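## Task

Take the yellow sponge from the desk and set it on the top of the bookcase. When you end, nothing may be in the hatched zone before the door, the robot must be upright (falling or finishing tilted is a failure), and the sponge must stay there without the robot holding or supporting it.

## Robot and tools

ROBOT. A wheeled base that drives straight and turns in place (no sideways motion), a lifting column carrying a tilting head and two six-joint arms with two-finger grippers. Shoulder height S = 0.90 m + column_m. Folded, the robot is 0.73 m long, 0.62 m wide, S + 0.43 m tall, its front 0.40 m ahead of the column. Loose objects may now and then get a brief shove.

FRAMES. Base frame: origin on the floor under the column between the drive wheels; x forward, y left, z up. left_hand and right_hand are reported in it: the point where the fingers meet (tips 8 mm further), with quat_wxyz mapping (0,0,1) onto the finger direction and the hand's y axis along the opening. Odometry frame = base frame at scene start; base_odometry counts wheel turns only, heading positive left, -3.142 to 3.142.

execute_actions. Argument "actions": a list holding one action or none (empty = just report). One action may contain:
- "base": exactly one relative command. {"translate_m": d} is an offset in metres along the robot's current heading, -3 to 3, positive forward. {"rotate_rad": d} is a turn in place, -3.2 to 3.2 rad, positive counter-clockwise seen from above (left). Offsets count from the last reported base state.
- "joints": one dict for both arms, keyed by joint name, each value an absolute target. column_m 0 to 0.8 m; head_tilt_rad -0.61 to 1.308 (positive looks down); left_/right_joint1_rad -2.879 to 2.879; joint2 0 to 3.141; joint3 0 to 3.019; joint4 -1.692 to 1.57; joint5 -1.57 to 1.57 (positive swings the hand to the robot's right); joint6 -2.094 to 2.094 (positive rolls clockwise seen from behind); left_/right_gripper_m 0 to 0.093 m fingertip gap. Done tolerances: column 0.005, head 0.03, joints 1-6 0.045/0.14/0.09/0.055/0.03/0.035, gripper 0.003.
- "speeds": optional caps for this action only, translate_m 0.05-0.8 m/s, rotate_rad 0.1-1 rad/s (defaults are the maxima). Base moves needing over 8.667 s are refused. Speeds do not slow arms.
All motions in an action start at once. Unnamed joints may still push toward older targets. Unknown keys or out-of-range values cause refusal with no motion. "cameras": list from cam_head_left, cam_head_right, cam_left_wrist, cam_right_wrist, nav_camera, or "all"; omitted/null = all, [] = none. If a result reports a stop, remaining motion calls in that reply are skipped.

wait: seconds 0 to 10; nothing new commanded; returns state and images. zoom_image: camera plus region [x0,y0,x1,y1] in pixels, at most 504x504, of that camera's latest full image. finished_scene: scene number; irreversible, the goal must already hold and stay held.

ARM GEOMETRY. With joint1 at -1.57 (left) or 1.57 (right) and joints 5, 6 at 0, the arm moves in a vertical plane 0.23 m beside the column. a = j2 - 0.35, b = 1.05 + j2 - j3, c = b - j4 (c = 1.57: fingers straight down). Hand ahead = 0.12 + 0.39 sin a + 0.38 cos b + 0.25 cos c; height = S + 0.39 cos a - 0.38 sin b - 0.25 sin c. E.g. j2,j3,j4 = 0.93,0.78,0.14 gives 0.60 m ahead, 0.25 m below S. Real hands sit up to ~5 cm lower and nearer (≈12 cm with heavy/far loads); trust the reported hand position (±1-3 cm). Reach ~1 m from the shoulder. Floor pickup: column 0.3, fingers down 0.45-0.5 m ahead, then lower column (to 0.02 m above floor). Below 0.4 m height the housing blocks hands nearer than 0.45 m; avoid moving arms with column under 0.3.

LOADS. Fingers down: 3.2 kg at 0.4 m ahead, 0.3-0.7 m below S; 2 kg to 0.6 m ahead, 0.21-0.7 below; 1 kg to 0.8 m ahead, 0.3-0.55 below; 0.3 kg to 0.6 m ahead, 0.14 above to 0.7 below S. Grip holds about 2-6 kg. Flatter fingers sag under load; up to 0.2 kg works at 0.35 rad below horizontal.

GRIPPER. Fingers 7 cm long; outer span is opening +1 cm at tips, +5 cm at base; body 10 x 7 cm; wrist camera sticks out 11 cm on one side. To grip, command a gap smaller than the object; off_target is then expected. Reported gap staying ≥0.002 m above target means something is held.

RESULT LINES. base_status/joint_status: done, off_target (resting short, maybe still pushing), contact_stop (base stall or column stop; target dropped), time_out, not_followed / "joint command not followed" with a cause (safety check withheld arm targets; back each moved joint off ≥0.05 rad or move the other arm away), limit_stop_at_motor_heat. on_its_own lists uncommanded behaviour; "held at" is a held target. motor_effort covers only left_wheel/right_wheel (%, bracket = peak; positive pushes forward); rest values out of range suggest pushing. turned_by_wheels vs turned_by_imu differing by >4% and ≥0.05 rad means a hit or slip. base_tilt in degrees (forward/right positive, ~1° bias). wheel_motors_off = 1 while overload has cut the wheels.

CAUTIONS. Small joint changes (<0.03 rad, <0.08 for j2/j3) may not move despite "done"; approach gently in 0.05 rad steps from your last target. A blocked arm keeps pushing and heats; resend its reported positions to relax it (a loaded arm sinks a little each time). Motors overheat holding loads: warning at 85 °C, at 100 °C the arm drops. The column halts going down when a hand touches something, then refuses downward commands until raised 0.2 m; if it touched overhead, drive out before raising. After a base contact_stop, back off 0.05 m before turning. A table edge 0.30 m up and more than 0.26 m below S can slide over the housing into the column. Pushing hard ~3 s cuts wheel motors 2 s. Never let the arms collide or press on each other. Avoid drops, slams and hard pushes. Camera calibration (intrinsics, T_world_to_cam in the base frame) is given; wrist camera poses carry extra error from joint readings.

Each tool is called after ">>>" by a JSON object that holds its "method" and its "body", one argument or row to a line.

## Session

>>> {"method": "execute_actions", "body": {
  "actions": []
}}

Scene clock: 0.00 s.
base_odometry: x=+0.000 y=+0.000 heading=+0.000 (m, m, rad; odometry frame)
turned_by_wheels: +0.000 (rad since the last result)
turned_by_imu: +0.000 (rad since the last result)
base_tilt: forward=+0.2 right=+0.4 (deg)
base_status: not commanded
joint_positions: column_m=+0.556 head_tilt_rad=+0.860 left_joint1_rad=-1.553 left_joint2_rad=+0.862 left_joint3_rad=+0.397 left_joint4_rad=-0.960 left_joint5_rad=+0.005 left_joint6_rad=-0.087 left_gripper_m=+0.095 right_joint1_rad=+1.571 right_joint2_rad=+0.884 right_joint3_rad=+0.407 right_joint4_rad=-0.897 right_joint5_rad=-0.019 right_joint6_rad=-0.025 right_gripper_m=+0.095
joint_status: not commanded
wheel_motors_off: 0
motor_effort: left_wheel=+8 right_wheel=+3 (%)
left_hand: x=+0.1434 y=+0.2273 z=+1.2590 quat_wxyz=(+0.435, +0.048, -0.899, -0.022) (m; base frame)
right_hand: x=+0.1541 y=-0.2222 z=+1.2448 quat_wxyz=(+0.412, +0.007, -0.911, -0.014) (m; base frame)
pictures: cam_head_left, cam_head_right, cam_left_wrist, cam_right_wrist, nav_camera
camera_calibration (this result's frames):
cam_head_left: T_world_to_cam=[[-0.00610646, -0.999862, 0.0154446, 0.0142803], [-0.756615, -0.00547876, -0.653838, 1.05222], [0.653833, -0.0156782, -0.756477, 1.07006], [0, 0, 0, 1]] pos_world=[0.0965758, 0.0368198, 1.49724]
cam_head_right: T_world_to_cam=[[-0.0133404, -0.999539, 0.027267, -0.0852373], [-0.762359, -0.007478, -0.647111, 1.04815], [0.647017, -0.02942, -0.761908, 1.07473], [0, 0, 0, 1]] pos_world=[0.102561, -0.0457416, 1.49943]
cam_left_wrist: T_world_to_cam=[[0.0611374, -0.995342, -0.0745466, 0.310855], [-0.0487396, -0.0775743, 0.995794, -1.22374], [-0.996939, -0.057247, -0.0532553, 0.345471], [0, 0, 0, 1]] pos_world=[0.265764, 0.234253, 1.26016]
cam_right_wrist: T_world_to_cam=[[0.00148026, -0.999914, -0.0130521, -0.204726], [-0.109247, -0.0131357, 0.993928, -1.21954], [-0.994014, -0.0000453634, -0.109257, 0.414341], [0, 0, 0, 1]] pos_world=[0.278932, -0.220709, 1.25473]
Images, in order (width x height): cam_head_left 672x504, cam_head_right 672x504, cam_left_wrist 504x504, cam_right_wrist 504x504, nav_camera 672x504.

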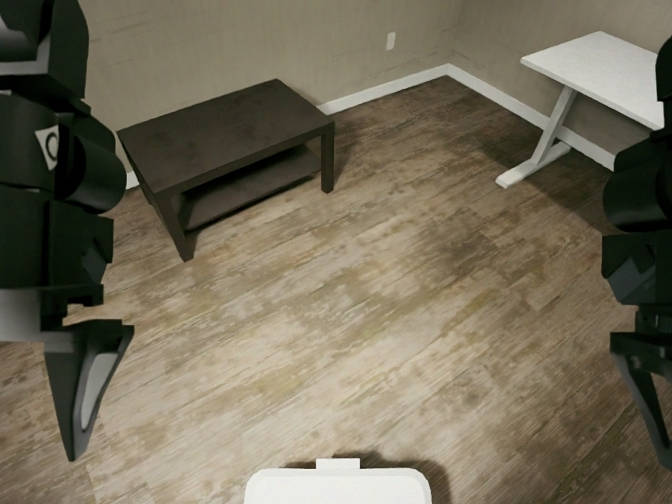

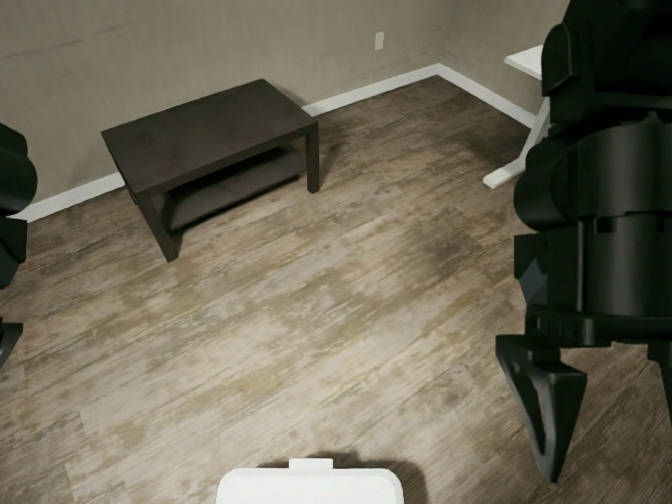

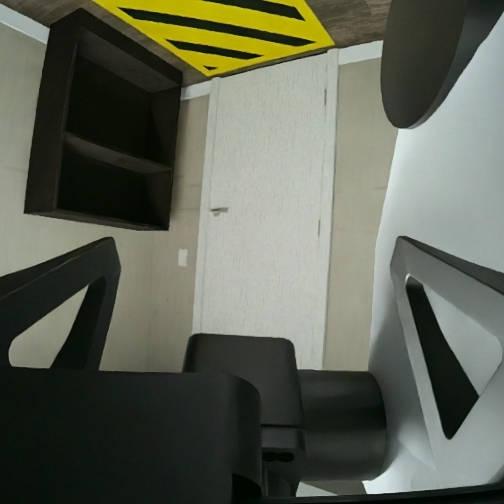

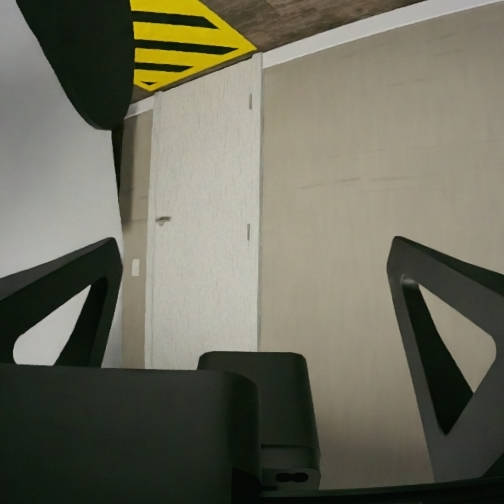

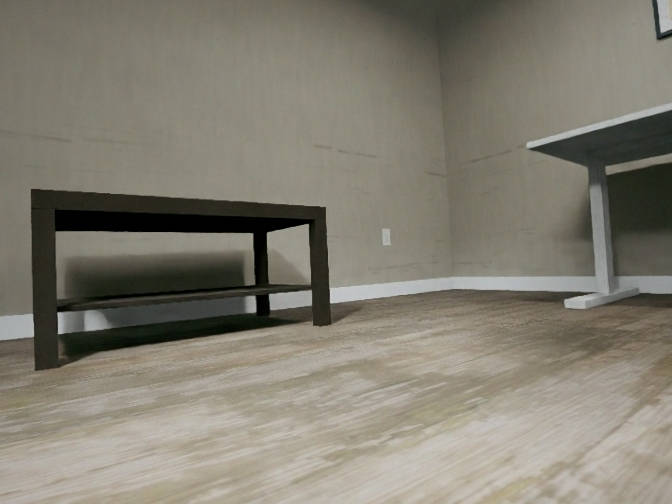

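>>> {"method": "execute_actions", "body": {
  "actions": [
    {"base":{"rotate_rad":-0.95},"joints":{"left_joint1_rad":-1.57,"left_joint2_rad":1.1,"left_joint3_rad":1.35,"left_joint4_rad":-0.77,"left_joint5_rad":0,"left_joint6_rad":1.57,"column_m":0.3,"head_tilt_rad":0.6}}
  ],
  "cameras": ["cam_head_left","nav_camera"]
}}

Scene clock: 9.00 s.
base_odometry: x=+0.000 y=+0.000 heading=-0.949 (m, m, rad; odometry frame)
turned_by_wheels: -0.949 (rad since the last result)
turned_by_imu: -0.937 (rad since the last result)
base_tilt: forward=+0.2 right=+0.4 (deg)
base_status: done
joint_positions: column_m=+0.300 head_tilt_rad=+0.617 left_joint1_rad=-1.566 left_joint2_rad=+1.100 left_joint3_rad=+1.345 left_joint4_rad=-0.774 left_joint5_rad=+0.000 left_joint6_rad=+1.555 left_gripper_m=+0.095 right_joint1_rad=+1.571 right_joint2_rad=+0.884 right_joint3_rad=+0.407 right_joint4_rad=-0.897 right_joint5_rad=-0.019 right_joint6_rad=-0.025 right_gripper_m=+0.095
joint_status: all done
wheel_motors_off: 0
motor_effort: left_wheel=+5(28) right_wheel=-4(27) (%)
left_hand: x=+0.6513 y=+0.2269 z=+0.9620 quat_wxyz=(+0.003, -0.701, -0.713, +0.001) (m; base frame)
right_hand: x=+0.1541 y=-0.2222 z=+0.9891 quat_wxyz=(+0.412, +0.007, -0.911, -0.014) (m; base frame)
pictures: cam_head_left, nav_camera
camera_calibration (this result's frames):
cam_head_left: T_world_to_cam=[[-0.00963445, -0.999862, 0.0135278, 0.0208707], [-0.577594, -0.00547876, -0.816306, 1.08504], [0.816268, -0.0156782, -0.577461, 0.638295], [0, 0, 0, 1]] pos_world=[0.105891, 0.0368198, 1.25403]
Images, in order (width x height): cam_head_left 672x504, nav_camera 672x504.

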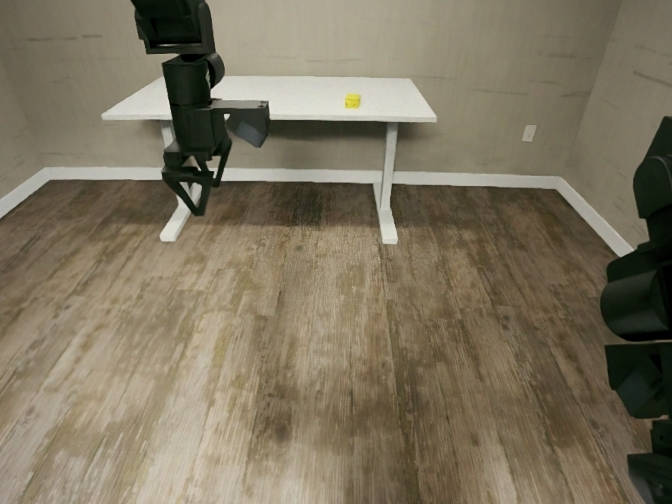

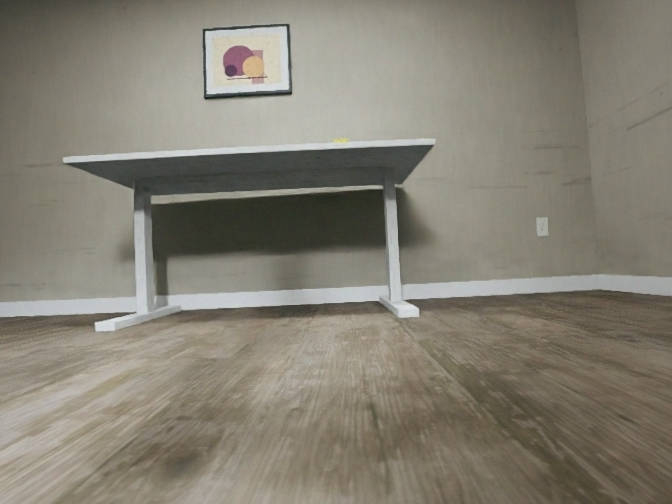

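>>> {"method": "execute_actions", "body": {
  "actions": [
    {"base":{"rotate_rad":0.076},"joints":{"left_joint2_rad":0.87,"left_joint3_rad":0.4,"left_joint4_rad":-0.95,"left_joint6_rad":0,"right_joint1_rad":1.57,"right_joint2_rad":1.1,"right_joint3_rad":1.35,"right_joint4_rad":-0.77,"right_joint5_rad":0,"right_joint6_rad":-1.57,"head_tilt_rad":0.72}}
  ],
  "cameras": []
}}

>>> {"method": "execute_actions", "body": {
  "actions": [
    {"base":{"translate_m":1.35}}
  ],
  "cameras": ["cam_head_right","cam_right_wrist"]
}}

Scene clock: 26.60 s.
base_odometry: x=+0.000 y=+0.000 heading=-0.874 (m, m, rad; odometry frame)
turned_by_wheels: +0.075 (rad since the last result)
turned_by_imu: +0.074 (rad since the last result)
base_tilt: forward=+0.3 right=+0.4 (deg)
base_status: done
joint_positions: column_m=+0.300 head_tilt_rad=+0.722 left_joint1_rad=-1.567 left_joint2_rad=+0.876 left_joint3_rad=+0.398 left_joint4_rad=-0.939 left_joint5_rad=+0.000 left_joint6_rad=+0.014 left_gripper_m=+0.095 right_joint1_rad=+1.571 right_joint2_rad=+1.101 right_joint3_rad=+1.328 right_joint4_rad=-0.772 right_joint5_rad=-0.003 right_joint6_rad=-1.559 right_gripper_m=+0.095
joint_status: all done
wheel_motors_off: 0
motor_effort: left_wheel=-2(23) right_wheel=+5(19) (%)
left_hand: x=+0.1442 y=+0.2252 z=+0.9988 quat_wxyz=(+0.432, -0.005, -0.902, +0.002) (m; base frame)
right_hand: x=+0.6429 y=-0.2251 z=+0.9572 quat_wxyz=(+0.007, +0.703, -0.711, -0.008) (m; base frame)
pictures: none
No camera images: the call's "cameras" was empty. Leave "cameras" out to get every camera's image.

Scene clock: 30.33 s.
base_odometry: x=+0.866 y=-1.036 heading=-0.875 (m, m, rad; odometry frame)
turned_by_wheels: -0.001 (rad since the last result)
turned_by_imu: +0.002 (rad since the last result)
base_tilt: forward=+0.2 right=+0.3 (deg)
base_status: done
joint_positions: column_m=+0.300 head_tilt_rad=+0.723 left_joint1_rad=-1.567 left_joint2_rad=+0.876 left_joint3_rad=+0.402 left_joint4_rad=-0.939 left_joint5_rad=+0.000 left_joint6_rad=+0.014 left_gripper_m=+0.095 right_joint1_rad=+1.571 right_joint2_rad=+1.101 right_joint3_rad=+1.328 right_joint4_rad=-0.772 right_joint5_rad=-0.003 right_joint6_rad=-1.559 right_gripper_m=+0.095
joint_status: not commanded
wheel_motors_off: 0
motor_effort: left_wheel=-1(31) right_wheel=+0(39) (%)
left_hand: x=+0.1464 y=+0.2252 z=+0.9981 quat_wxyz=(+0.430, -0.005, -0.903, +0.002) (m; base frame)
right_hand: x=+0.6429 y=-0.2251 z=+0.9572 quat_wxyz=(+0.007, +0.703, -0.711, -0.008) (m; base frame)
pictures: cam_head_right, cam_right_wrist
camera_calibration (this result's frames):
cam_head_right: T_world_to_cam=[[-0.0169341, -0.999539, 0.0251931, -0.0754188], [-0.666995, -0.007478, -0.745025, 1.00384], [0.74487, -0.02942, -0.666561, 0.752404], [0, 0, 0, 1]] pos_world=[0.107837, -0.0457416, 1.25131]
cam_right_wrist: T_world_to_cam=[[0.999622, -0.0256347, -0.00990191, -0.637444], [-0.0153641, -0.820084, 0.572037, -0.718476], [-0.0227844, -0.571669, -0.820168, 0.796218], [0, 0, 0, 1]] pos_world=[0.644306, -0.150379, 1.05772]
Images, in order (width x height): cam_head_right 672x504, cam_right_wrist 504x504.

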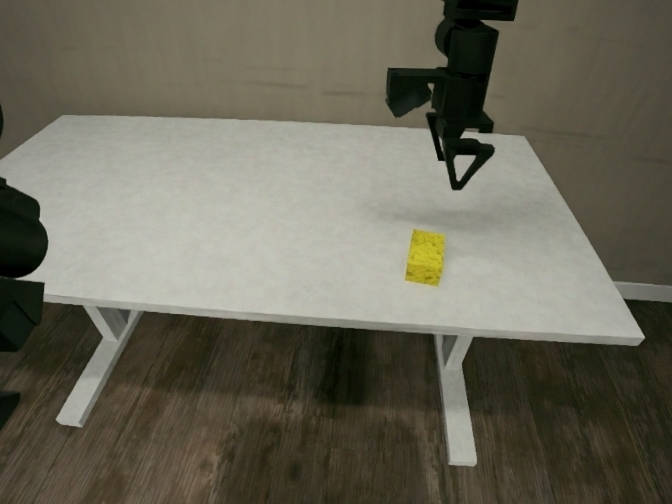

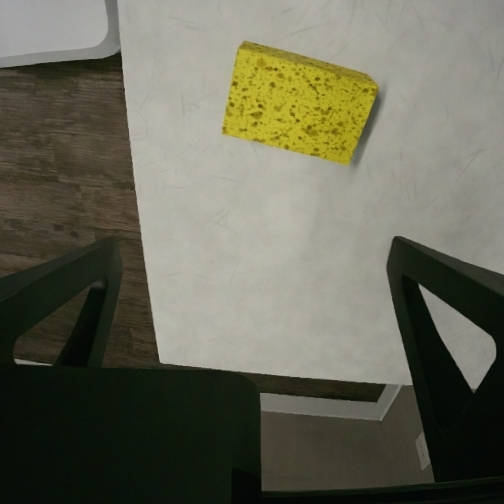

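>>> {"method": "execute_actions", "body": {
  "actions": [
    {"base":{"translate_m":0.035},"joints":{"right_joint6_rad":0.28,"column_m":0.2}}
  ],
  "cameras": ["cam_head_right","cam_right_wrist"]
}}

Scene clock: 41.93 s.
base_odometry: x=+0.888 y=-1.063 heading=-0.876 (m, m, rad; odometry frame)
turned_by_wheels: -0.001 (rad since the last result)
turned_by_imu: -0.002 (rad since the last result)
base_tilt: forward=+0.2 right=+0.4 (deg)
base_status: done
joint_positions: column_m=+0.200 head_tilt_rad=+0.723 left_joint1_rad=-1.567 left_joint2_rad=+0.875 left_joint3_rad=+0.404 left_joint4_rad=-0.939 left_joint5_rad=+0.000 left_joint6_rad=+0.014 left_gripper_m=+0.095 right_joint1_rad=+1.571 right_joint2_rad=+1.101 right_joint3_rad=+1.329 right_joint4_rad=-0.772 right_joint5_rad=-0.003 right_joint6_rad=+0.269 right_gripper_m=+0.095
joint_status: all done
wheel_motors_off: 0
motor_effort: left_wheel=+0(29) right_wheel=+0(29) (%)
left_hand: x=+0.1475 y=+0.2253 z=+0.8978 quat_wxyz=(+0.429, -0.005, -0.903, +0.002) (m; base frame)
right_hand: x=+0.6435 y=-0.2251 z=+0.8575 quat_wxyz=(+0.010, -0.134, -0.991, +0.000) (m; base frame)
pictures: cam_head_right, cam_right_wrist
camera_calibration (this result's frames):
cam_head_right: T_world_to_cam=[[-0.0169322, -0.999539, 0.0251944, -0.0729011], [-0.667051, -0.007478, -0.744975, 0.929282], [0.74482, -0.02942, -0.666617, 0.685817], [0, 0, 0, 1]] pos_world=[0.107834, -0.0457416, 1.15131]
cam_right_wrist: T_world_to_cam=[[-0.279566, -0.960018, 0.0144223, -0.047057], [-0.772645, 0.233867, 0.590192, 0.0474967], [-0.569968, 0.153854, -0.807134, 1.21866], [0, 0, 0, 1]] pos_world=[0.718142, -0.24378, 0.956272]
Images, in order (width x height): cam_head_right 672x504, cam_right_wrist 504x504.

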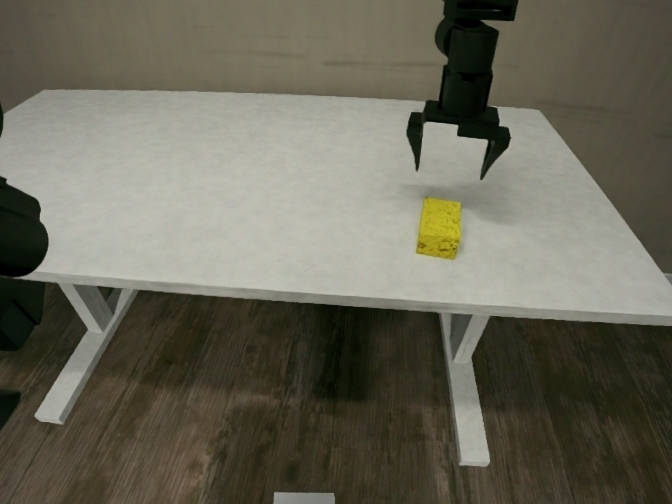

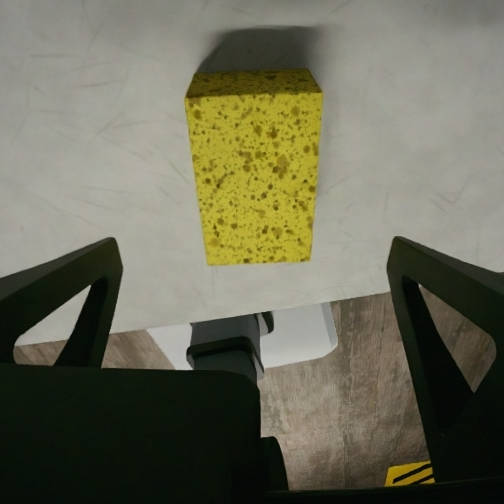

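Aligned. Descend (touch was at about hand z 0.73).

>>> {"method": "execute_actions", "body": {
  "actions": [
    {"joints":{"column_m":0.075}}
  ],
  "cameras": ["cam_head_right","cam_right_wrist"]
}}

Scene clock: 47.13 s.
base_odometry: x=+0.888 y=-1.063 heading=-0.876 (m, m, rad; odometry frame)
turned_by_wheels: +0.000 (rad since the last result)
turned_by_imu: -0.001 (rad since the last result)
base_tilt: forward=+0.1 right=+0.4 (deg)
base_status: not commanded
joint_positions: column_m=+0.075 head_tilt_rad=+0.723 left_joint1_rad=-1.567 left_joint2_rad=+0.875 left_joint3_rad=+0.404 left_joint4_rad=-0.939 left_joint5_rad=+0.000 left_joint6_rad=+0.014 left_gripper_m=+0.095 right_joint1_rad=+1.570 right_joint2_rad=+1.079 right_joint3_rad=+1.329 right_joint4_rad=-0.773 right_joint5_rad=-0.004 right_joint6_rad=+0.269 right_gripper_m=+0.095
joint_status: all done
wheel_motors_off: 0
motor_effort: left_wheel=-3(1) right_wheel=+3(3) (%)
left_hand: x=+0.1475 y=+0.2253 z=+0.7729 quat_wxyz=(+0.429, -0.005, -0.903, +0.002) (m; base frame)
right_hand: x=+0.6485 y=-0.2251 z=+0.7441 quat_wxyz=(+0.000, -0.134, -0.991, -0.002) (m; base frame)
pictures: cam_head_right, cam_right_wrist
camera_calibration (this result's frames):
cam_head_right: T_world_to_cam=[[-0.016932, -0.999539, 0.0251945, -0.0697526], [-0.667057, -0.007478, -0.74497, 0.836176], [0.744815, -0.02942, -0.666623, 0.602515], [0, 0, 0, 1]] pos_world=[0.107834, -0.0457416, 1.02633]
cam_right_wrist: T_world_to_cam=[[-0.279985, -0.95997, 0.00814098, -0.0391149], [-0.784813, 0.233767, 0.573953, 0.138269], [-0.55288, 0.154309, -0.818848, 1.12772], [0, 0, 0, 1]] pos_world=[0.721058, -0.243889, 0.844389]
Images, in order (width x height): cam_head_right 672x504, cam_right_wrist 504x504.

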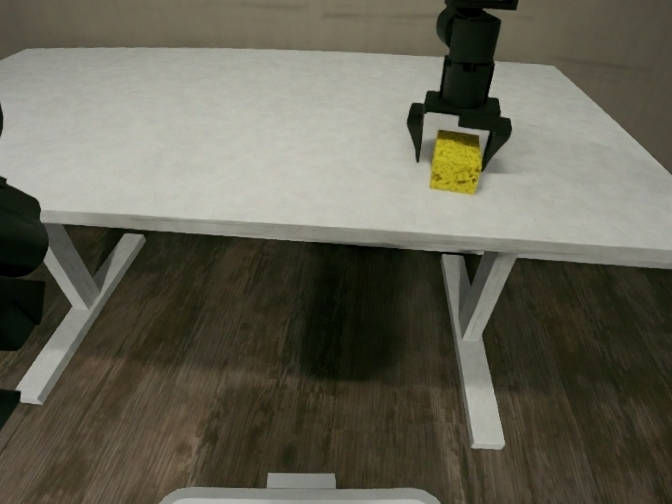

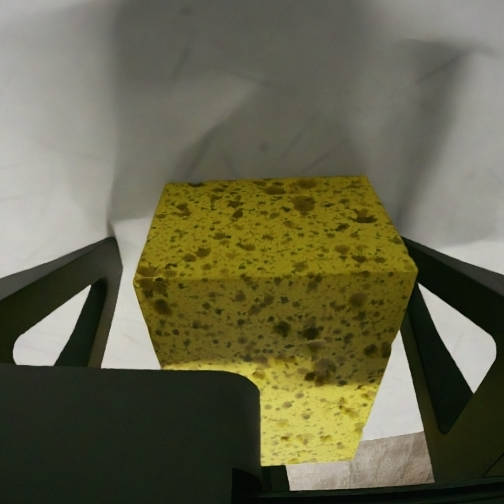

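>>> {"method": "execute_actions", "body": {
  "actions": [
    {"joints":{"column_m":0.09},"base":{"translate_m":-0.025}}
  ],
  "cameras": []
}}

>>> {"method": "execute_actions", "body": {
  "actions": [
    {"joints":{"right_gripper_m":0.035}}
  ],
  "cameras": ["cam_right_wrist"]
}}

>>> {"method": "execute_actions", "body": {
  "actions": [
    {"joints":{"column_m":0.3,"head_tilt_rad":0.2},"base":{"translate_m":-0.6}}
  ],
  "cameras": ["cam_right_wrist"]
}}

>>> {"method": "execute_actions", "body": {
  "actions": [
    {"joints":{"column_m":0.6,"right_joint6_rad":-1.57},"base":{"rotate_rad":2.9}}
  ],
  "cameras": ["cam_head_left","cam_head_right","nav_camera"]
}}

Scene clock: 58.60 s.
base_odometry: x=+0.872 y=-1.043 heading=-0.875 (m, m, rad; odometry frame)
turned_by_wheels: +0.000 (rad since the last result)
turned_by_imu: -0.001 (rad since the last result)
base_tilt: forward=+0.2 right=+0.3 (deg)
base_status: done
joint_positions: column_m=+0.090 head_tilt_rad=+0.723 left_joint1_rad=-1.567 left_joint2_rad=+0.874 left_joint3_rad=+0.398 left_joint4_rad=-0.939 left_joint5_rad=+0.000 left_joint6_rad=+0.014 left_gripper_m=+0.095 right_joint1_rad=+1.570 right_joint2_rad=+1.086 right_joint3_rad=+1.331 right_joint4_rad=-0.773 right_joint5_rad=-0.003 right_joint6_rad=+0.270 right_gripper_m=+0.095
joint_status: all done
wheel_motors_off: 0
motor_effort: left_wheel=-1(32) right_wheel=+0(23) (%)
left_hand: x=+0.1447 y=+0.2252 z=+0.7886 quat_wxyz=(+0.431, -0.005, -0.902, +0.002) (m; base frame)
right_hand: x=+0.6475 y=-0.2252 z=+0.7556 quat_wxyz=(+0.003, -0.135, -0.991, -0.001) (m; base frame)
pictures: none
No camera images: the call's "cameras" was empty. Leave "cameras" out to get every camera's image.

Scene clock: 59.23 s.
base_odometry: x=+0.872 y=-1.043 heading=-0.875 (m, m, rad; odometry frame)
turned_by_wheels: +0.000 (rad since the last result)
turned_by_imu: +0.000 (rad since the last result)
base_tilt: forward=+0.3 right=+0.3 (deg)
base_status: not commanded
joint_positions: column_m=+0.090 head_tilt_rad=+0.723 left_joint1_rad=-1.567 left_joint2_rad=+0.874 left_joint3_rad=+0.398 left_joint4_rad=-0.939 left_joint5_rad=+0.000 left_joint6_rad=+0.014 left_gripper_m=+0.095 right_joint1_rad=+1.570 right_joint2_rad=+1.086 right_joint3_rad=+1.331 right_joint4_rad=-0.773 right_joint5_rad=-0.003 right_joint6_rad=+0.270 right_gripper_m=+0.059
joint_status: right_gripper_m off_target (ended at +0.059, target +0.035)
wheel_motors_off: 0
motor_effort: left_wheel=-4(1) right_wheel=-1(1) (%)
left_hand: x=+0.1447 y=+0.2252 z=+0.7886 quat_wxyz=(+0.431, -0.005, -0.902, +0.002) (m; base frame)
right_hand: x=+0.6475 y=-0.2252 z=+0.7556 quat_wxyz=(+0.003, -0.135, -0.991, -0.001) (m; base frame)
pictures: cam_right_wrist
camera_calibration (this result's frames):
cam_right_wrist: T_world_to_cam=[[-0.2803, -0.959855, 0.0104758, -0.0411562], [-0.781426, 0.234505, 0.578256, 0.125596], [-0.557499, 0.153899, -0.815788, 1.13722], [0, 0, 0, 1]] pos_world=[0.720605, -0.243974, 0.855533]
Images, in order (width x height): cam_right_wrist 504x504.

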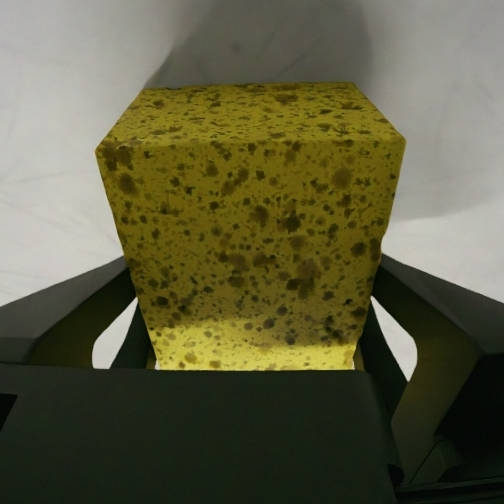

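Scene clock: 62.57 s.
base_odometry: x=+0.488 y=-0.583 heading=-0.877 (m, m, rad; odometry frame)
turned_by_wheels: -0.001 (rad since the last result)
turned_by_imu: -0.004 (rad since the last result)
base_tilt: forward=+0.3 right=+0.4 (deg)
base_status: done
joint_positions: column_m=+0.300 head_tilt_rad=+0.219 left_joint1_rad=-1.567 left_joint2_rad=+0.873 left_joint3_rad=+0.398 left_joint4_rad=-0.939 left_joint5_rad=+0.000 left_joint6_rad=+0.014 left_gripper_m=+0.095 right_joint1_rad=+1.570 right_joint2_rad=+1.087 right_joint3_rad=+1.331 right_joint4_rad=-0.773 right_joint5_rad=-0.003 right_joint6_rad=+0.270 right_gripper_m=+0.059
joint_status: all done
wheel_motors_off: 0
motor_effort: left_wheel=-1(44) right_wheel=+1(41) (%)
left_hand: x=+0.1449 y=+0.2252 z=+0.9986 quat_wxyz=(+0.431, -0.005, -0.902, +0.002) (m; base frame)
right_hand: x=+0.6472 y=-0.2252 z=+0.9650 quat_wxyz=(+0.003, -0.135, -0.991, -0.001) (m; base frame)
pictures: cam_right_wrist
camera_calibration (this result's frames):
cam_right_wrist: T_world_to_cam=[[-0.280288, -0.959855, 0.0107962, -0.0437425], [-0.780764, 0.234506, 0.57915, 0.0030145], [-0.558432, 0.1539, -0.815149, 1.30787], [0, 0, 0, 1]] pos_world=[0.720449, -0.243974, 1.06483]
Images, in order (width x height): cam_right_wrist 504x504.

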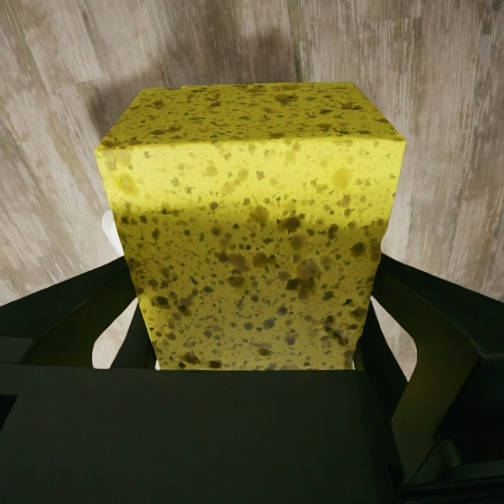

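Scene clock: 67.07 s.
base_odometry: x=+0.488 y=-0.583 heading=+2.022 (m, m, rad; odometry frame)
turned_by_wheels: +2.899 (rad since the last result)
turned_by_imu: +2.854 (rad since the last result)
base_tilt: forward=+0.3 right=+0.4 (deg)
base_status: done
joint_positions: column_m=+0.600 head_tilt_rad=+0.219 left_joint1_rad=-1.567 left_joint2_rad=+0.873 left_joint3_rad=+0.402 left_joint4_rad=-0.939 left_joint5_rad=+0.000 left_joint6_rad=+0.014 left_gripper_m=+0.095 right_joint1_rad=+1.570 right_joint2_rad=+1.088 right_joint3_rad=+1.331 right_joint4_rad=-0.773 right_joint5_rad=-0.002 right_joint6_rad=-1.559 right_gripper_m=+0.059
joint_status: all done
wheel_motors_off: 0
motor_effort: left_wheel=-5(39) right_wheel=+3(34) (%)
left_hand: x=+0.1467 y=+0.2252 z=+1.2981 quat_wxyz=(+0.429, -0.005, -0.903, +0.002) (m; base frame)
right_hand: x=+0.6471 y=-0.2254 z=+1.2648 quat_wxyz=(+0.002, +0.703, -0.711, -0.003) (m; base frame)
pictures: cam_head_left, cam_head_right, nav_camera
camera_calibration (this result's frames):
cam_head_left: T_world_to_cam=[[-0.0141278, -0.999862, 0.00873081, 0.0246464], [-0.215685, -0.00547876, -0.976448, 1.56569], [0.976361, -0.0156782, -0.215578, 0.229539], [0, 0, 0, 1]] pos_world=[0.113931, 0.0368198, 1.57808]
cam_head_right: T_world_to_cam=[[-0.0269943, -0.999539, 0.0138839, -0.064535], [-0.224312, -0.007478, -0.974489, 1.56902], [0.974143, -0.02942, -0.224007, 0.238971], [0, 0, 0, 1]] pos_world=[0.117416, -0.0457416, 1.58342]
Images, in order (width x height): cam_head_left 672x504, cam_head_right 672x504, nav_camera 672x504.

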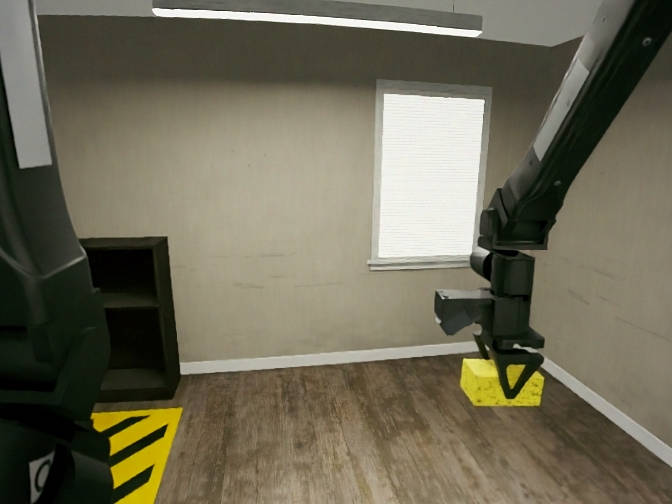

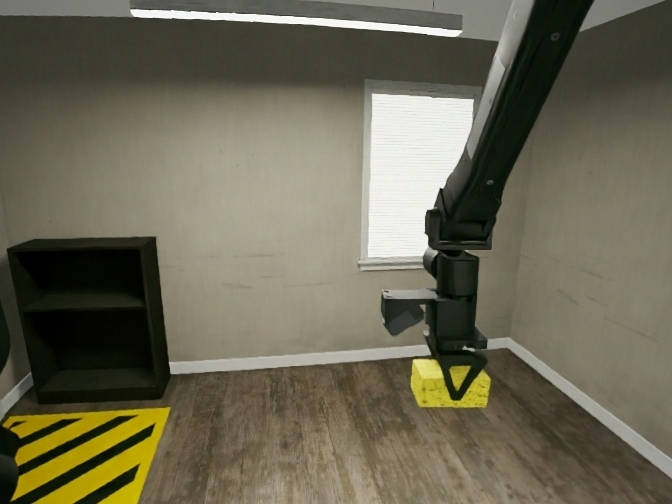

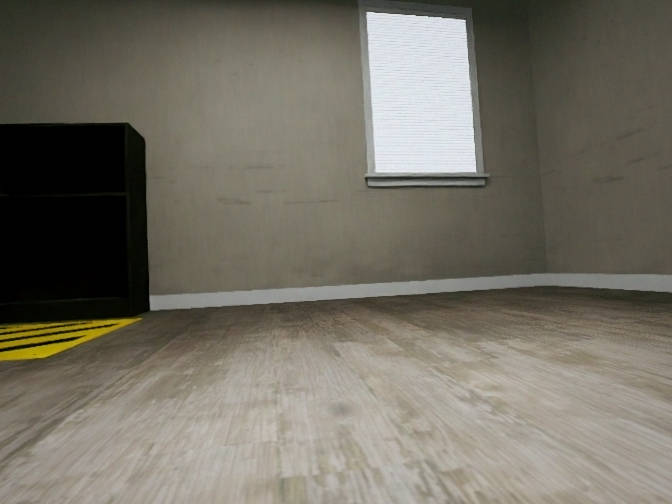

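>>> {"method": "execute_actions", "body": {
  "actions": [
    {"joints":{"head_tilt_rad":0.45},"base":{"rotate_rad":0.84}}
  ],
  "cameras": []
}}

>>> {"method": "execute_actions", "body": {
  "actions": [
    {"base":{"translate_m":1.92}}
  ],
  "cameras": []
}}

>>> {"method": "execute_actions", "body": {
  "actions": [
    {"base":{"rotate_rad":-0.69}}
  ],
  "cameras": ["cam_head_right","nav_camera"]
}}

Scene clock: 85.90 s.
base_odometry: x=+0.488 y=-0.583 heading=+2.862 (m, m, rad; odometry frame)
turned_by_wheels: +0.839 (rad since the last result)
turned_by_imu: +0.826 (rad since the last result)
base_tilt: forward=+0.2 right=+0.3 (deg)
base_status: done
joint_positions: column_m=+0.600 head_tilt_rad=+0.454 left_joint1_rad=-1.567 left_joint2_rad=+0.873 left_joint3_rad=+0.402 left_joint4_rad=-0.939 left_joint5_rad=+0.000 left_joint6_rad=+0.014 left_gripper_m=+0.095 right_joint1_rad=+1.570 right_joint2_rad=+1.088 right_joint3_rad=+1.331 right_joint4_rad=-0.773 right_joint5_rad=-0.002 right_joint6_rad=-1.559 right_gripper_m=+0.059
joint_status: all done
wheel_motors_off: 0
motor_effort: left_wheel=-4(27) right_wheel=+1(24) (%)
left_hand: x=+0.1467 y=+0.2252 z=+1.2981 quat_wxyz=(+0.429, -0.005, -0.903, +0.002) (m; base frame)
right_hand: x=+0.6471 y=-0.2256 z=+1.2648 quat_wxyz=(+0.002, +0.703, -0.711, -0.003) (m; base frame)
pictures: none
No camera images: the call's "cameras" was empty. Leave "cameras" out to get every camera's image.

Scene clock: 90.37 s.
base_odometry: x=-1.357 y=-0.052 heading=+2.861 (m, m, rad; odometry frame)
turned_by_wheels: +0.000 (rad since the last result)
turned_by_imu: +0.004 (rad since the last result)
base_tilt: forward=+0.2 right=+0.3 (deg)
base_status: done
joint_positions: column_m=+0.600 head_tilt_rad=+0.455 left_joint1_rad=-1.570 left_joint2_rad=+0.859 left_joint3_rad=+0.366 left_joint4_rad=-0.938 left_joint5_rad=+0.000 left_joint6_rad=+0.014 left_gripper_m=+0.095 right_joint1_rad=+1.570 right_joint2_rad=+1.088 right_joint3_rad=+1.331 right_joint4_rad=-0.773 right_joint5_rad=-0.002 right_joint6_rad=-1.559 right_gripper_m=+0.059
joint_status: not commanded
wheel_motors_off: 0
motor_effort: left_wheel=-1(35) right_wheel=+1(40) (%)
left_hand: x=+0.1306 y=+0.2247 z=+1.3044 quat_wxyz=(+0.438, -0.006, -0.899, +0.003) (m; base frame)
right_hand: x=+0.6470 y=-0.2256 z=+1.2646 quat_wxyz=(+0.002, +0.703, -0.711, -0.003) (m; base frame)
pictures: none
No camera images: the call's "cameras" was empty. Leave "cameras" out to get every camera's image.

Scene clock: 92.33 s.
base_odometry: x=-1.357 y=-0.052 heading=+2.172 (m, m, rad; odometry frame)
turned_by_wheels: -0.689 (rad since the last result)
turned_by_imu: -0.679 (rad since the last result)
base_tilt: forward=+0.2 right=+0.4 (deg)
base_status: done
joint_positions: column_m=+0.600 head_tilt_rad=+0.455 left_joint1_rad=-1.570 left_joint2_rad=+0.859 left_joint3_rad=+0.401 left_joint4_rad=-0.938 left_joint5_rad=+0.000 left_joint6_rad=+0.014 left_gripper_m=+0.095 right_joint1_rad=+1.570 right_joint2_rad=+1.088 right_joint3_rad=+1.331 right_joint4_rad=-0.773 right_joint5_rad=-0.002 right_joint6_rad=-1.559 right_gripper_m=+0.059
joint_status: not commanded
wheel_motors_off: 0
motor_effort: left_wheel=+0(35) right_wheel=-3(36) (%)
left_hand: x=+0.1495 y=+0.2247 z=+1.2983 quat_wxyz=(+0.422, -0.006, -0.906, +0.003) (m; base frame)
right_hand: x=+0.6470 y=-0.2256 z=+1.2646 quat_wxyz=(+0.002, +0.703, -0.711, -0.003) (m; base frame)
pictures: cam_head_right, nav_camera
camera_calibration (this result's frames):
cam_head_right: T_world_to_cam=[[-0.0229996, -0.999539, 0.0198109, -0.0741343], [-0.445951, -0.007478, -0.895026, 1.45408], [0.894762, -0.02942, -0.445573, 0.594323], [0, 0, 0, 1]] pos_world=[0.114967, -0.0457416, 1.56773]
Images, in order (width x height): cam_head_right 672x504, nav_camera 672x504.

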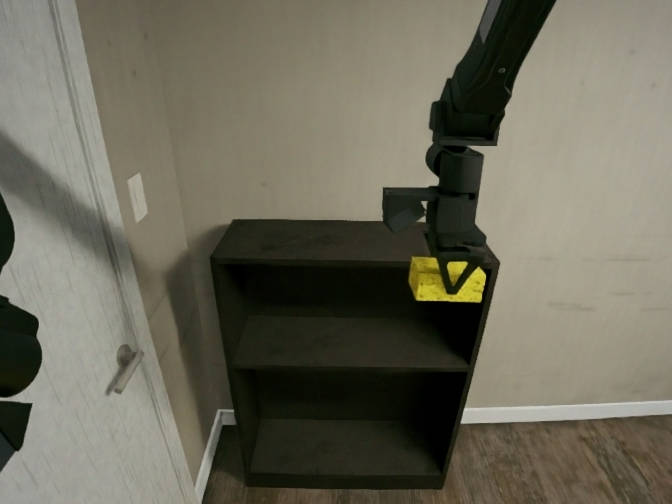

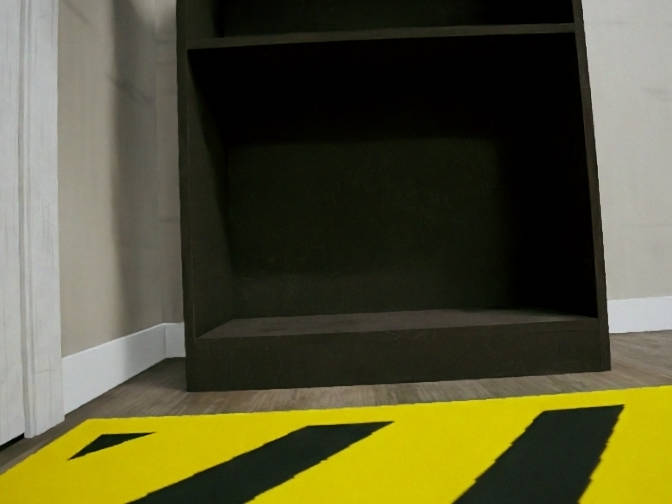

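>>> {"method": "execute_actions", "body": {
  "actions": [
    {"base":{"translate_m":0.5}}
  ],
  "cameras": []
}}

>>> {"method": "execute_actions", "body": {
  "actions": [
    {"joints":{"column_m":0.47}}
  ],
  "cameras": ["cam_head_right"]
}}

Scene clock: 105.77 s.
base_odometry: x=-1.640 y=+0.360 heading=+2.172 (m, m, rad; odometry frame)
turned_by_wheels: +0.000 (rad since the last result)
turned_by_imu: +0.000 (rad since the last result)
base_tilt: forward=+0.3 right=+0.4 (deg)
base_status: done
joint_positions: column_m=+0.600 head_tilt_rad=+0.455 left_joint1_rad=-1.570 left_joint2_rad=+0.862 left_joint3_rad=+0.402 left_joint4_rad=-0.938 left_joint5_rad=+0.000 left_joint6_rad=+0.014 left_gripper_m=+0.095 right_joint1_rad=+1.570 right_joint2_rad=+1.089 right_joint3_rad=+1.332 right_joint4_rad=-0.772 right_joint5_rad=-0.002 right_joint6_rad=-1.560 right_gripper_m=+0.059
joint_status: not commanded
wheel_motors_off: 0
motor_effort: left_wheel=+0(43) right_wheel=+0(32) (%)
left_hand: x=+0.1494 y=+0.2247 z=+1.2980 quat_wxyz=(+0.423, -0.006, -0.906, +0.003) (m; base frame)
right_hand: x=+0.6475 y=-0.2256 z=+1.2643 quat_wxyz=(+0.002, +0.703, -0.711, -0.002) (m; base frame)
pictures: none
No camera images: the call's "cameras" was empty. Leave "cameras" out to get every camera's image.

Scene clock: 108.03 s.
base_odometry: x=-1.640 y=+0.360 heading=+2.172 (m, m, rad; odometry frame)
turned_by_wheels: +0.000 (rad since the last result)
turned_by_imu: -0.001 (rad since the last result)
base_tilt: forward=+0.3 right=+0.4 (deg)
base_status: not commanded
joint_positions: column_m=+0.470 head_tilt_rad=+0.455 left_joint1_rad=-1.570 left_joint2_rad=+0.862 left_joint3_rad=+0.402 left_joint4_rad=-0.938 left_joint5_rad=+0.000 left_joint6_rad=+0.014 left_gripper_m=+0.095 right_joint1_rad=+1.570 right_joint2_rad=+1.089 right_joint3_rad=+1.332 right_joint4_rad=-0.772 right_joint5_rad=-0.002 right_joint6_rad=-1.560 right_gripper_m=+0.059
joint_status: all done
wheel_motors_off: 0
motor_effort: left_wheel=-1(1) right_wheel=-1(1) (%)
left_hand: x=+0.1494 y=+0.2247 z=+1.1681 quat_wxyz=(+0.423, -0.006, -0.906, +0.003) (m; base frame)
right_hand: x=+0.6475 y=-0.2256 z=+1.1345 quat_wxyz=(+0.002, +0.703, -0.711, -0.002) (m; base frame)
pictures: cam_head_right
camera_calibration (this result's frames):
cam_head_right: T_world_to_cam=[[-0.0229996, -0.999539, 0.0198109, -0.0715621], [-0.445951, -0.007478, -0.895026, 1.33787], [0.894762, -0.02942, -0.445573, 0.53647], [0, 0, 0, 1]] pos_world=[0.114967, -0.0457416, 1.43789]
Images, in order (width x height): cam_head_right 672x504.

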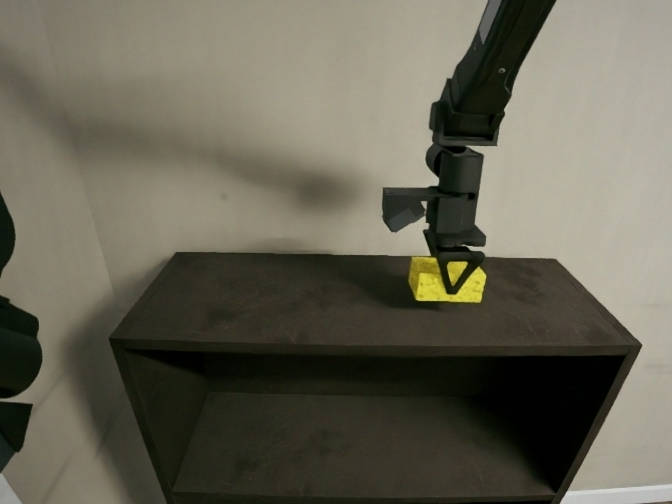

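>>> {"method": "execute_actions", "body": {
  "actions": [
    {"base":{"translate_m":0.07},"joints":{"column_m":0.42}}
  ],
  "cameras": ["cam_head_right","cam_right_wrist"]
}}

Scene clock: 114.40 s.
base_odometry: x=-1.680 y=+0.418 heading=+2.172 (m, m, rad; odometry frame)
turned_by_wheels: +0.000 (rad since the last result)
turned_by_imu: +0.000 (rad since the last result)
base_tilt: forward=+0.3 right=+0.5 (deg)
base_status: done
joint_positions: column_m=+0.420 head_tilt_rad=+0.455 left_joint1_rad=-1.570 left_joint2_rad=+0.864 left_joint3_rad=+0.402 left_joint4_rad=-0.938 left_joint5_rad=+0.000 left_joint6_rad=+0.014 left_gripper_m=+0.095 right_joint1_rad=+1.570 right_joint2_rad=+1.067 right_joint3_rad=+1.332 right_joint4_rad=-0.776 right_joint5_rad=+0.001 right_joint6_rad=-1.560 right_gripper_m=+0.059
joint_status: all done
wheel_motors_off: 0
motor_effort: left_wheel=+0(28) right_wheel=+0(23) (%)
left_hand: x=+0.1490 y=+0.2247 z=+1.1182 quat_wxyz=(+0.424, -0.006, -0.906, +0.003) (m; base frame)
right_hand: x=+0.6518 y=-0.2261 z=+1.0960 quat_wxyz=(-0.004, +0.703, -0.711, +0.005) (m; base frame)
pictures: cam_head_right, cam_right_wrist
camera_calibration (this result's frames):
cam_head_right: T_world_to_cam=[[-0.0229995, -0.999539, 0.019811, -0.0705717], [-0.445956, -0.007478, -0.895024, 1.29312], [0.894759, -0.02942, -0.445579, 0.514198], [0, 0, 0, 1]] pos_world=[0.114967, -0.0457416, 1.38788]
cam_right_wrist: T_world_to_cam=[[0.99939, -0.025564, 0.0237779, -0.681797], [-0.034591, -0.817294, 0.575182, -0.788916], [0.00472959, -0.575654, -0.81768, 0.888084], [0, 0, 0, 1]] pos_world=[0.649892, -0.150977, 1.19615]
Images, in order (width x height): cam_head_right 672x504, cam_right_wrist 504x504.

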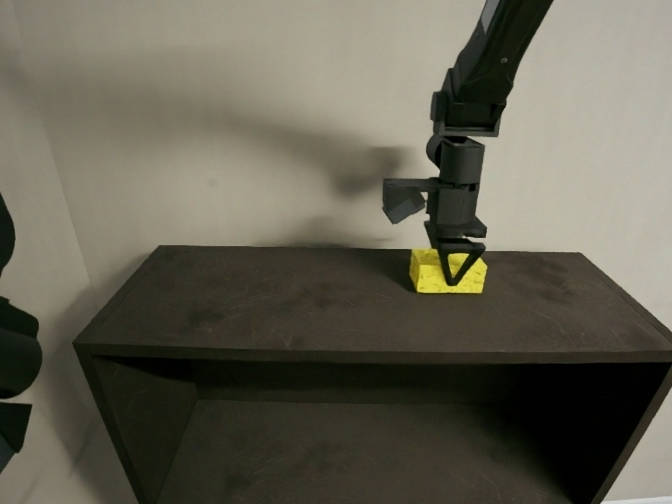

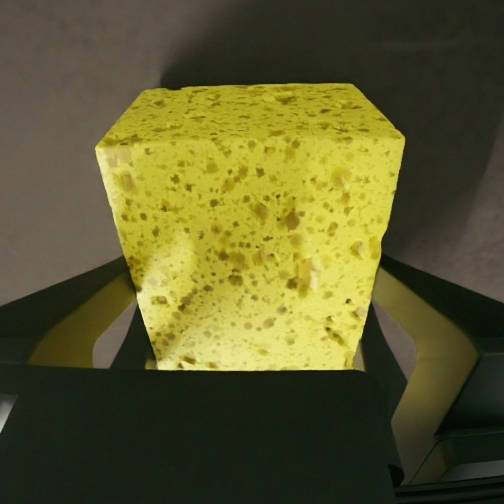

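Already resting on top.

>>> {"method": "execute_actions", "body": {
  "actions": [
    {"joints":{"right_gripper_m":0.093}}
  ],
  "cameras": []
}}

>>> {"method": "execute_actions", "body": {
  "actions": [
    {"joints":{"column_m":0.57}}
  ],
  "cameras": []
}}

>>> {"method": "execute_actions", "body": {
  "actions": [
    {"base":{"translate_m":-1.9}}
  ],
  "cameras": ["cam_head_right"]
}}

Scene clock: 125.40 s.
base_odometry: x=-1.680 y=+0.418 heading=+2.172 (m, m, rad; odometry frame)
turned_by_wheels: +0.000 (rad since the last result)
turned_by_imu: -0.001 (rad since the last result)
base_tilt: forward=+0.2 right=+0.3 (deg)
base_status: not commanded
joint_positions: column_m=+0.420 head_tilt_rad=+0.455 left_joint1_rad=-1.570 left_joint2_rad=+0.864 left_joint3_rad=+0.402 left_joint4_rad=-0.938 left_joint5_rad=+0.000 left_joint6_rad=+0.014 left_gripper_m=+0.095 right_joint1_rad=+1.570 right_joint2_rad=+1.085 right_joint3_rad=+1.332 right_joint4_rad=-0.776 right_joint5_rad=+0.001 right_joint6_rad=-1.560 right_gripper_m=+0.093
joint_status: all done
wheel_motors_off: 0
motor_effort: left_wheel=-1(0) right_wheel=+0(1) (%)
left_hand: x=+0.1490 y=+0.2247 z=+1.1182 quat_wxyz=(+0.424, -0.006, -0.906, +0.003) (m; base frame)
right_hand: x=+0.6478 y=-0.2262 z=+1.0868 quat_wxyz=(+0.003, +0.703, -0.711, -0.001) (m; base frame)
pictures: none
No camera images: the call's "cameras" was empty. Leave "cameras" out to get every camera's image.

Scene clock: 127.93 s.
base_odometry: x=-1.680 y=+0.418 heading=+2.172 (m, m, rad; odometry frame)
turned_by_wheels: +0.000 (rad since the last result)
turned_by_imu: -0.001 (rad since the last result)
base_tilt: forward=+0.2 right=+0.3 (deg)
base_status: not commanded
joint_positions: column_m=+0.570 head_tilt_rad=+0.455 left_joint1_rad=-1.570 left_joint2_rad=+0.864 left_joint3_rad=+0.402 left_joint4_rad=-0.938 left_joint5_rad=+0.000 left_joint6_rad=+0.014 left_gripper_m=+0.095 right_joint1_rad=+1.570 right_joint2_rad=+1.086 right_joint3_rad=+1.332 right_joint4_rad=-0.776 right_joint5_rad=+0.001 right_joint6_rad=-1.560 right_gripper_m=+0.093
joint_status: all done
wheel_motors_off: 0
motor_effort: left_wheel=+1(0) right_wheel=-1(3) (%)
left_hand: x=+0.1490 y=+0.2247 z=+1.2680 quat_wxyz=(+0.424, -0.006, -0.906, +0.003) (m; base frame)
right_hand: x=+0.6475 y=-0.2262 z=+1.2360 quat_wxyz=(+0.003, +0.703, -0.711, -0.002) (m; base frame)
pictures: none
No camera images: the call's "cameras" was empty. Leave "cameras" out to get every camera's image.

Scene clock: 132.37 s.
base_odometry: x=-0.604 y=-1.148 heading=+2.173 (m, m, rad; odometry frame)
turned_by_wheels: +0.001 (rad since the last result)
turned_by_imu: -0.006 (rad since the last result)
base_tilt: forward=+0.2 right=+0.4 (deg)
base_status: done
joint_positions: column_m=+0.570 head_tilt_rad=+0.455 left_joint1_rad=-1.570 left_joint2_rad=+0.864 left_joint3_rad=+0.400 left_joint4_rad=-0.938 left_joint5_rad=+0.000 left_joint6_rad=+0.014 left_gripper_m=+0.095 right_joint1_rad=+1.570 right_joint2_rad=+1.086 right_joint3_rad=+1.332 right_joint4_rad=-0.775 right_joint5_rad=+0.001 right_joint6_rad=-1.560 right_gripper_m=+0.093
joint_status: not commanded
wheel_motors_off: 0
motor_effort: left_wheel=+1(38) right_wheel=-2(42) (%)
left_hand: x=+0.1477 y=+0.2247 z=+1.2684 quat_wxyz=(+0.425, -0.006, -0.905, +0.003) (m; base frame)
right_hand: x=+0.6477 y=-0.2262 z=+1.2360 quat_wxyz=(+0.003, +0.703, -0.711, -0.001) (m; base frame)
pictures: cam_head_right
camera_calibration (this result's frames):
cam_head_right: T_world_to_cam=[[-0.0229988, -0.999539, 0.0198118, -0.0735419], [-0.445988, -0.007478, -0.895008, 1.42722], [0.894743, -0.02942, -0.44561, 0.581021], [0, 0, 0, 1]] pos_world=[0.114967, -0.0457416, 1.53774]
Images, in order (width x height): cam_head_right 672x504.

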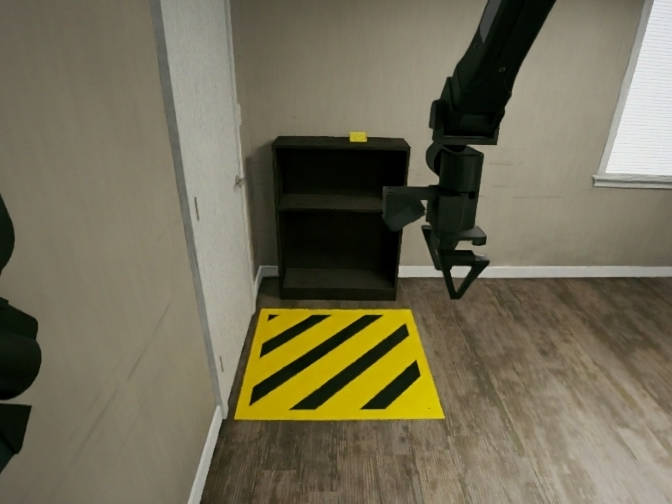

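>>> {"method": "finished_scene", "body": {
  "scene": 2
}}

The scene is finished: the task was done.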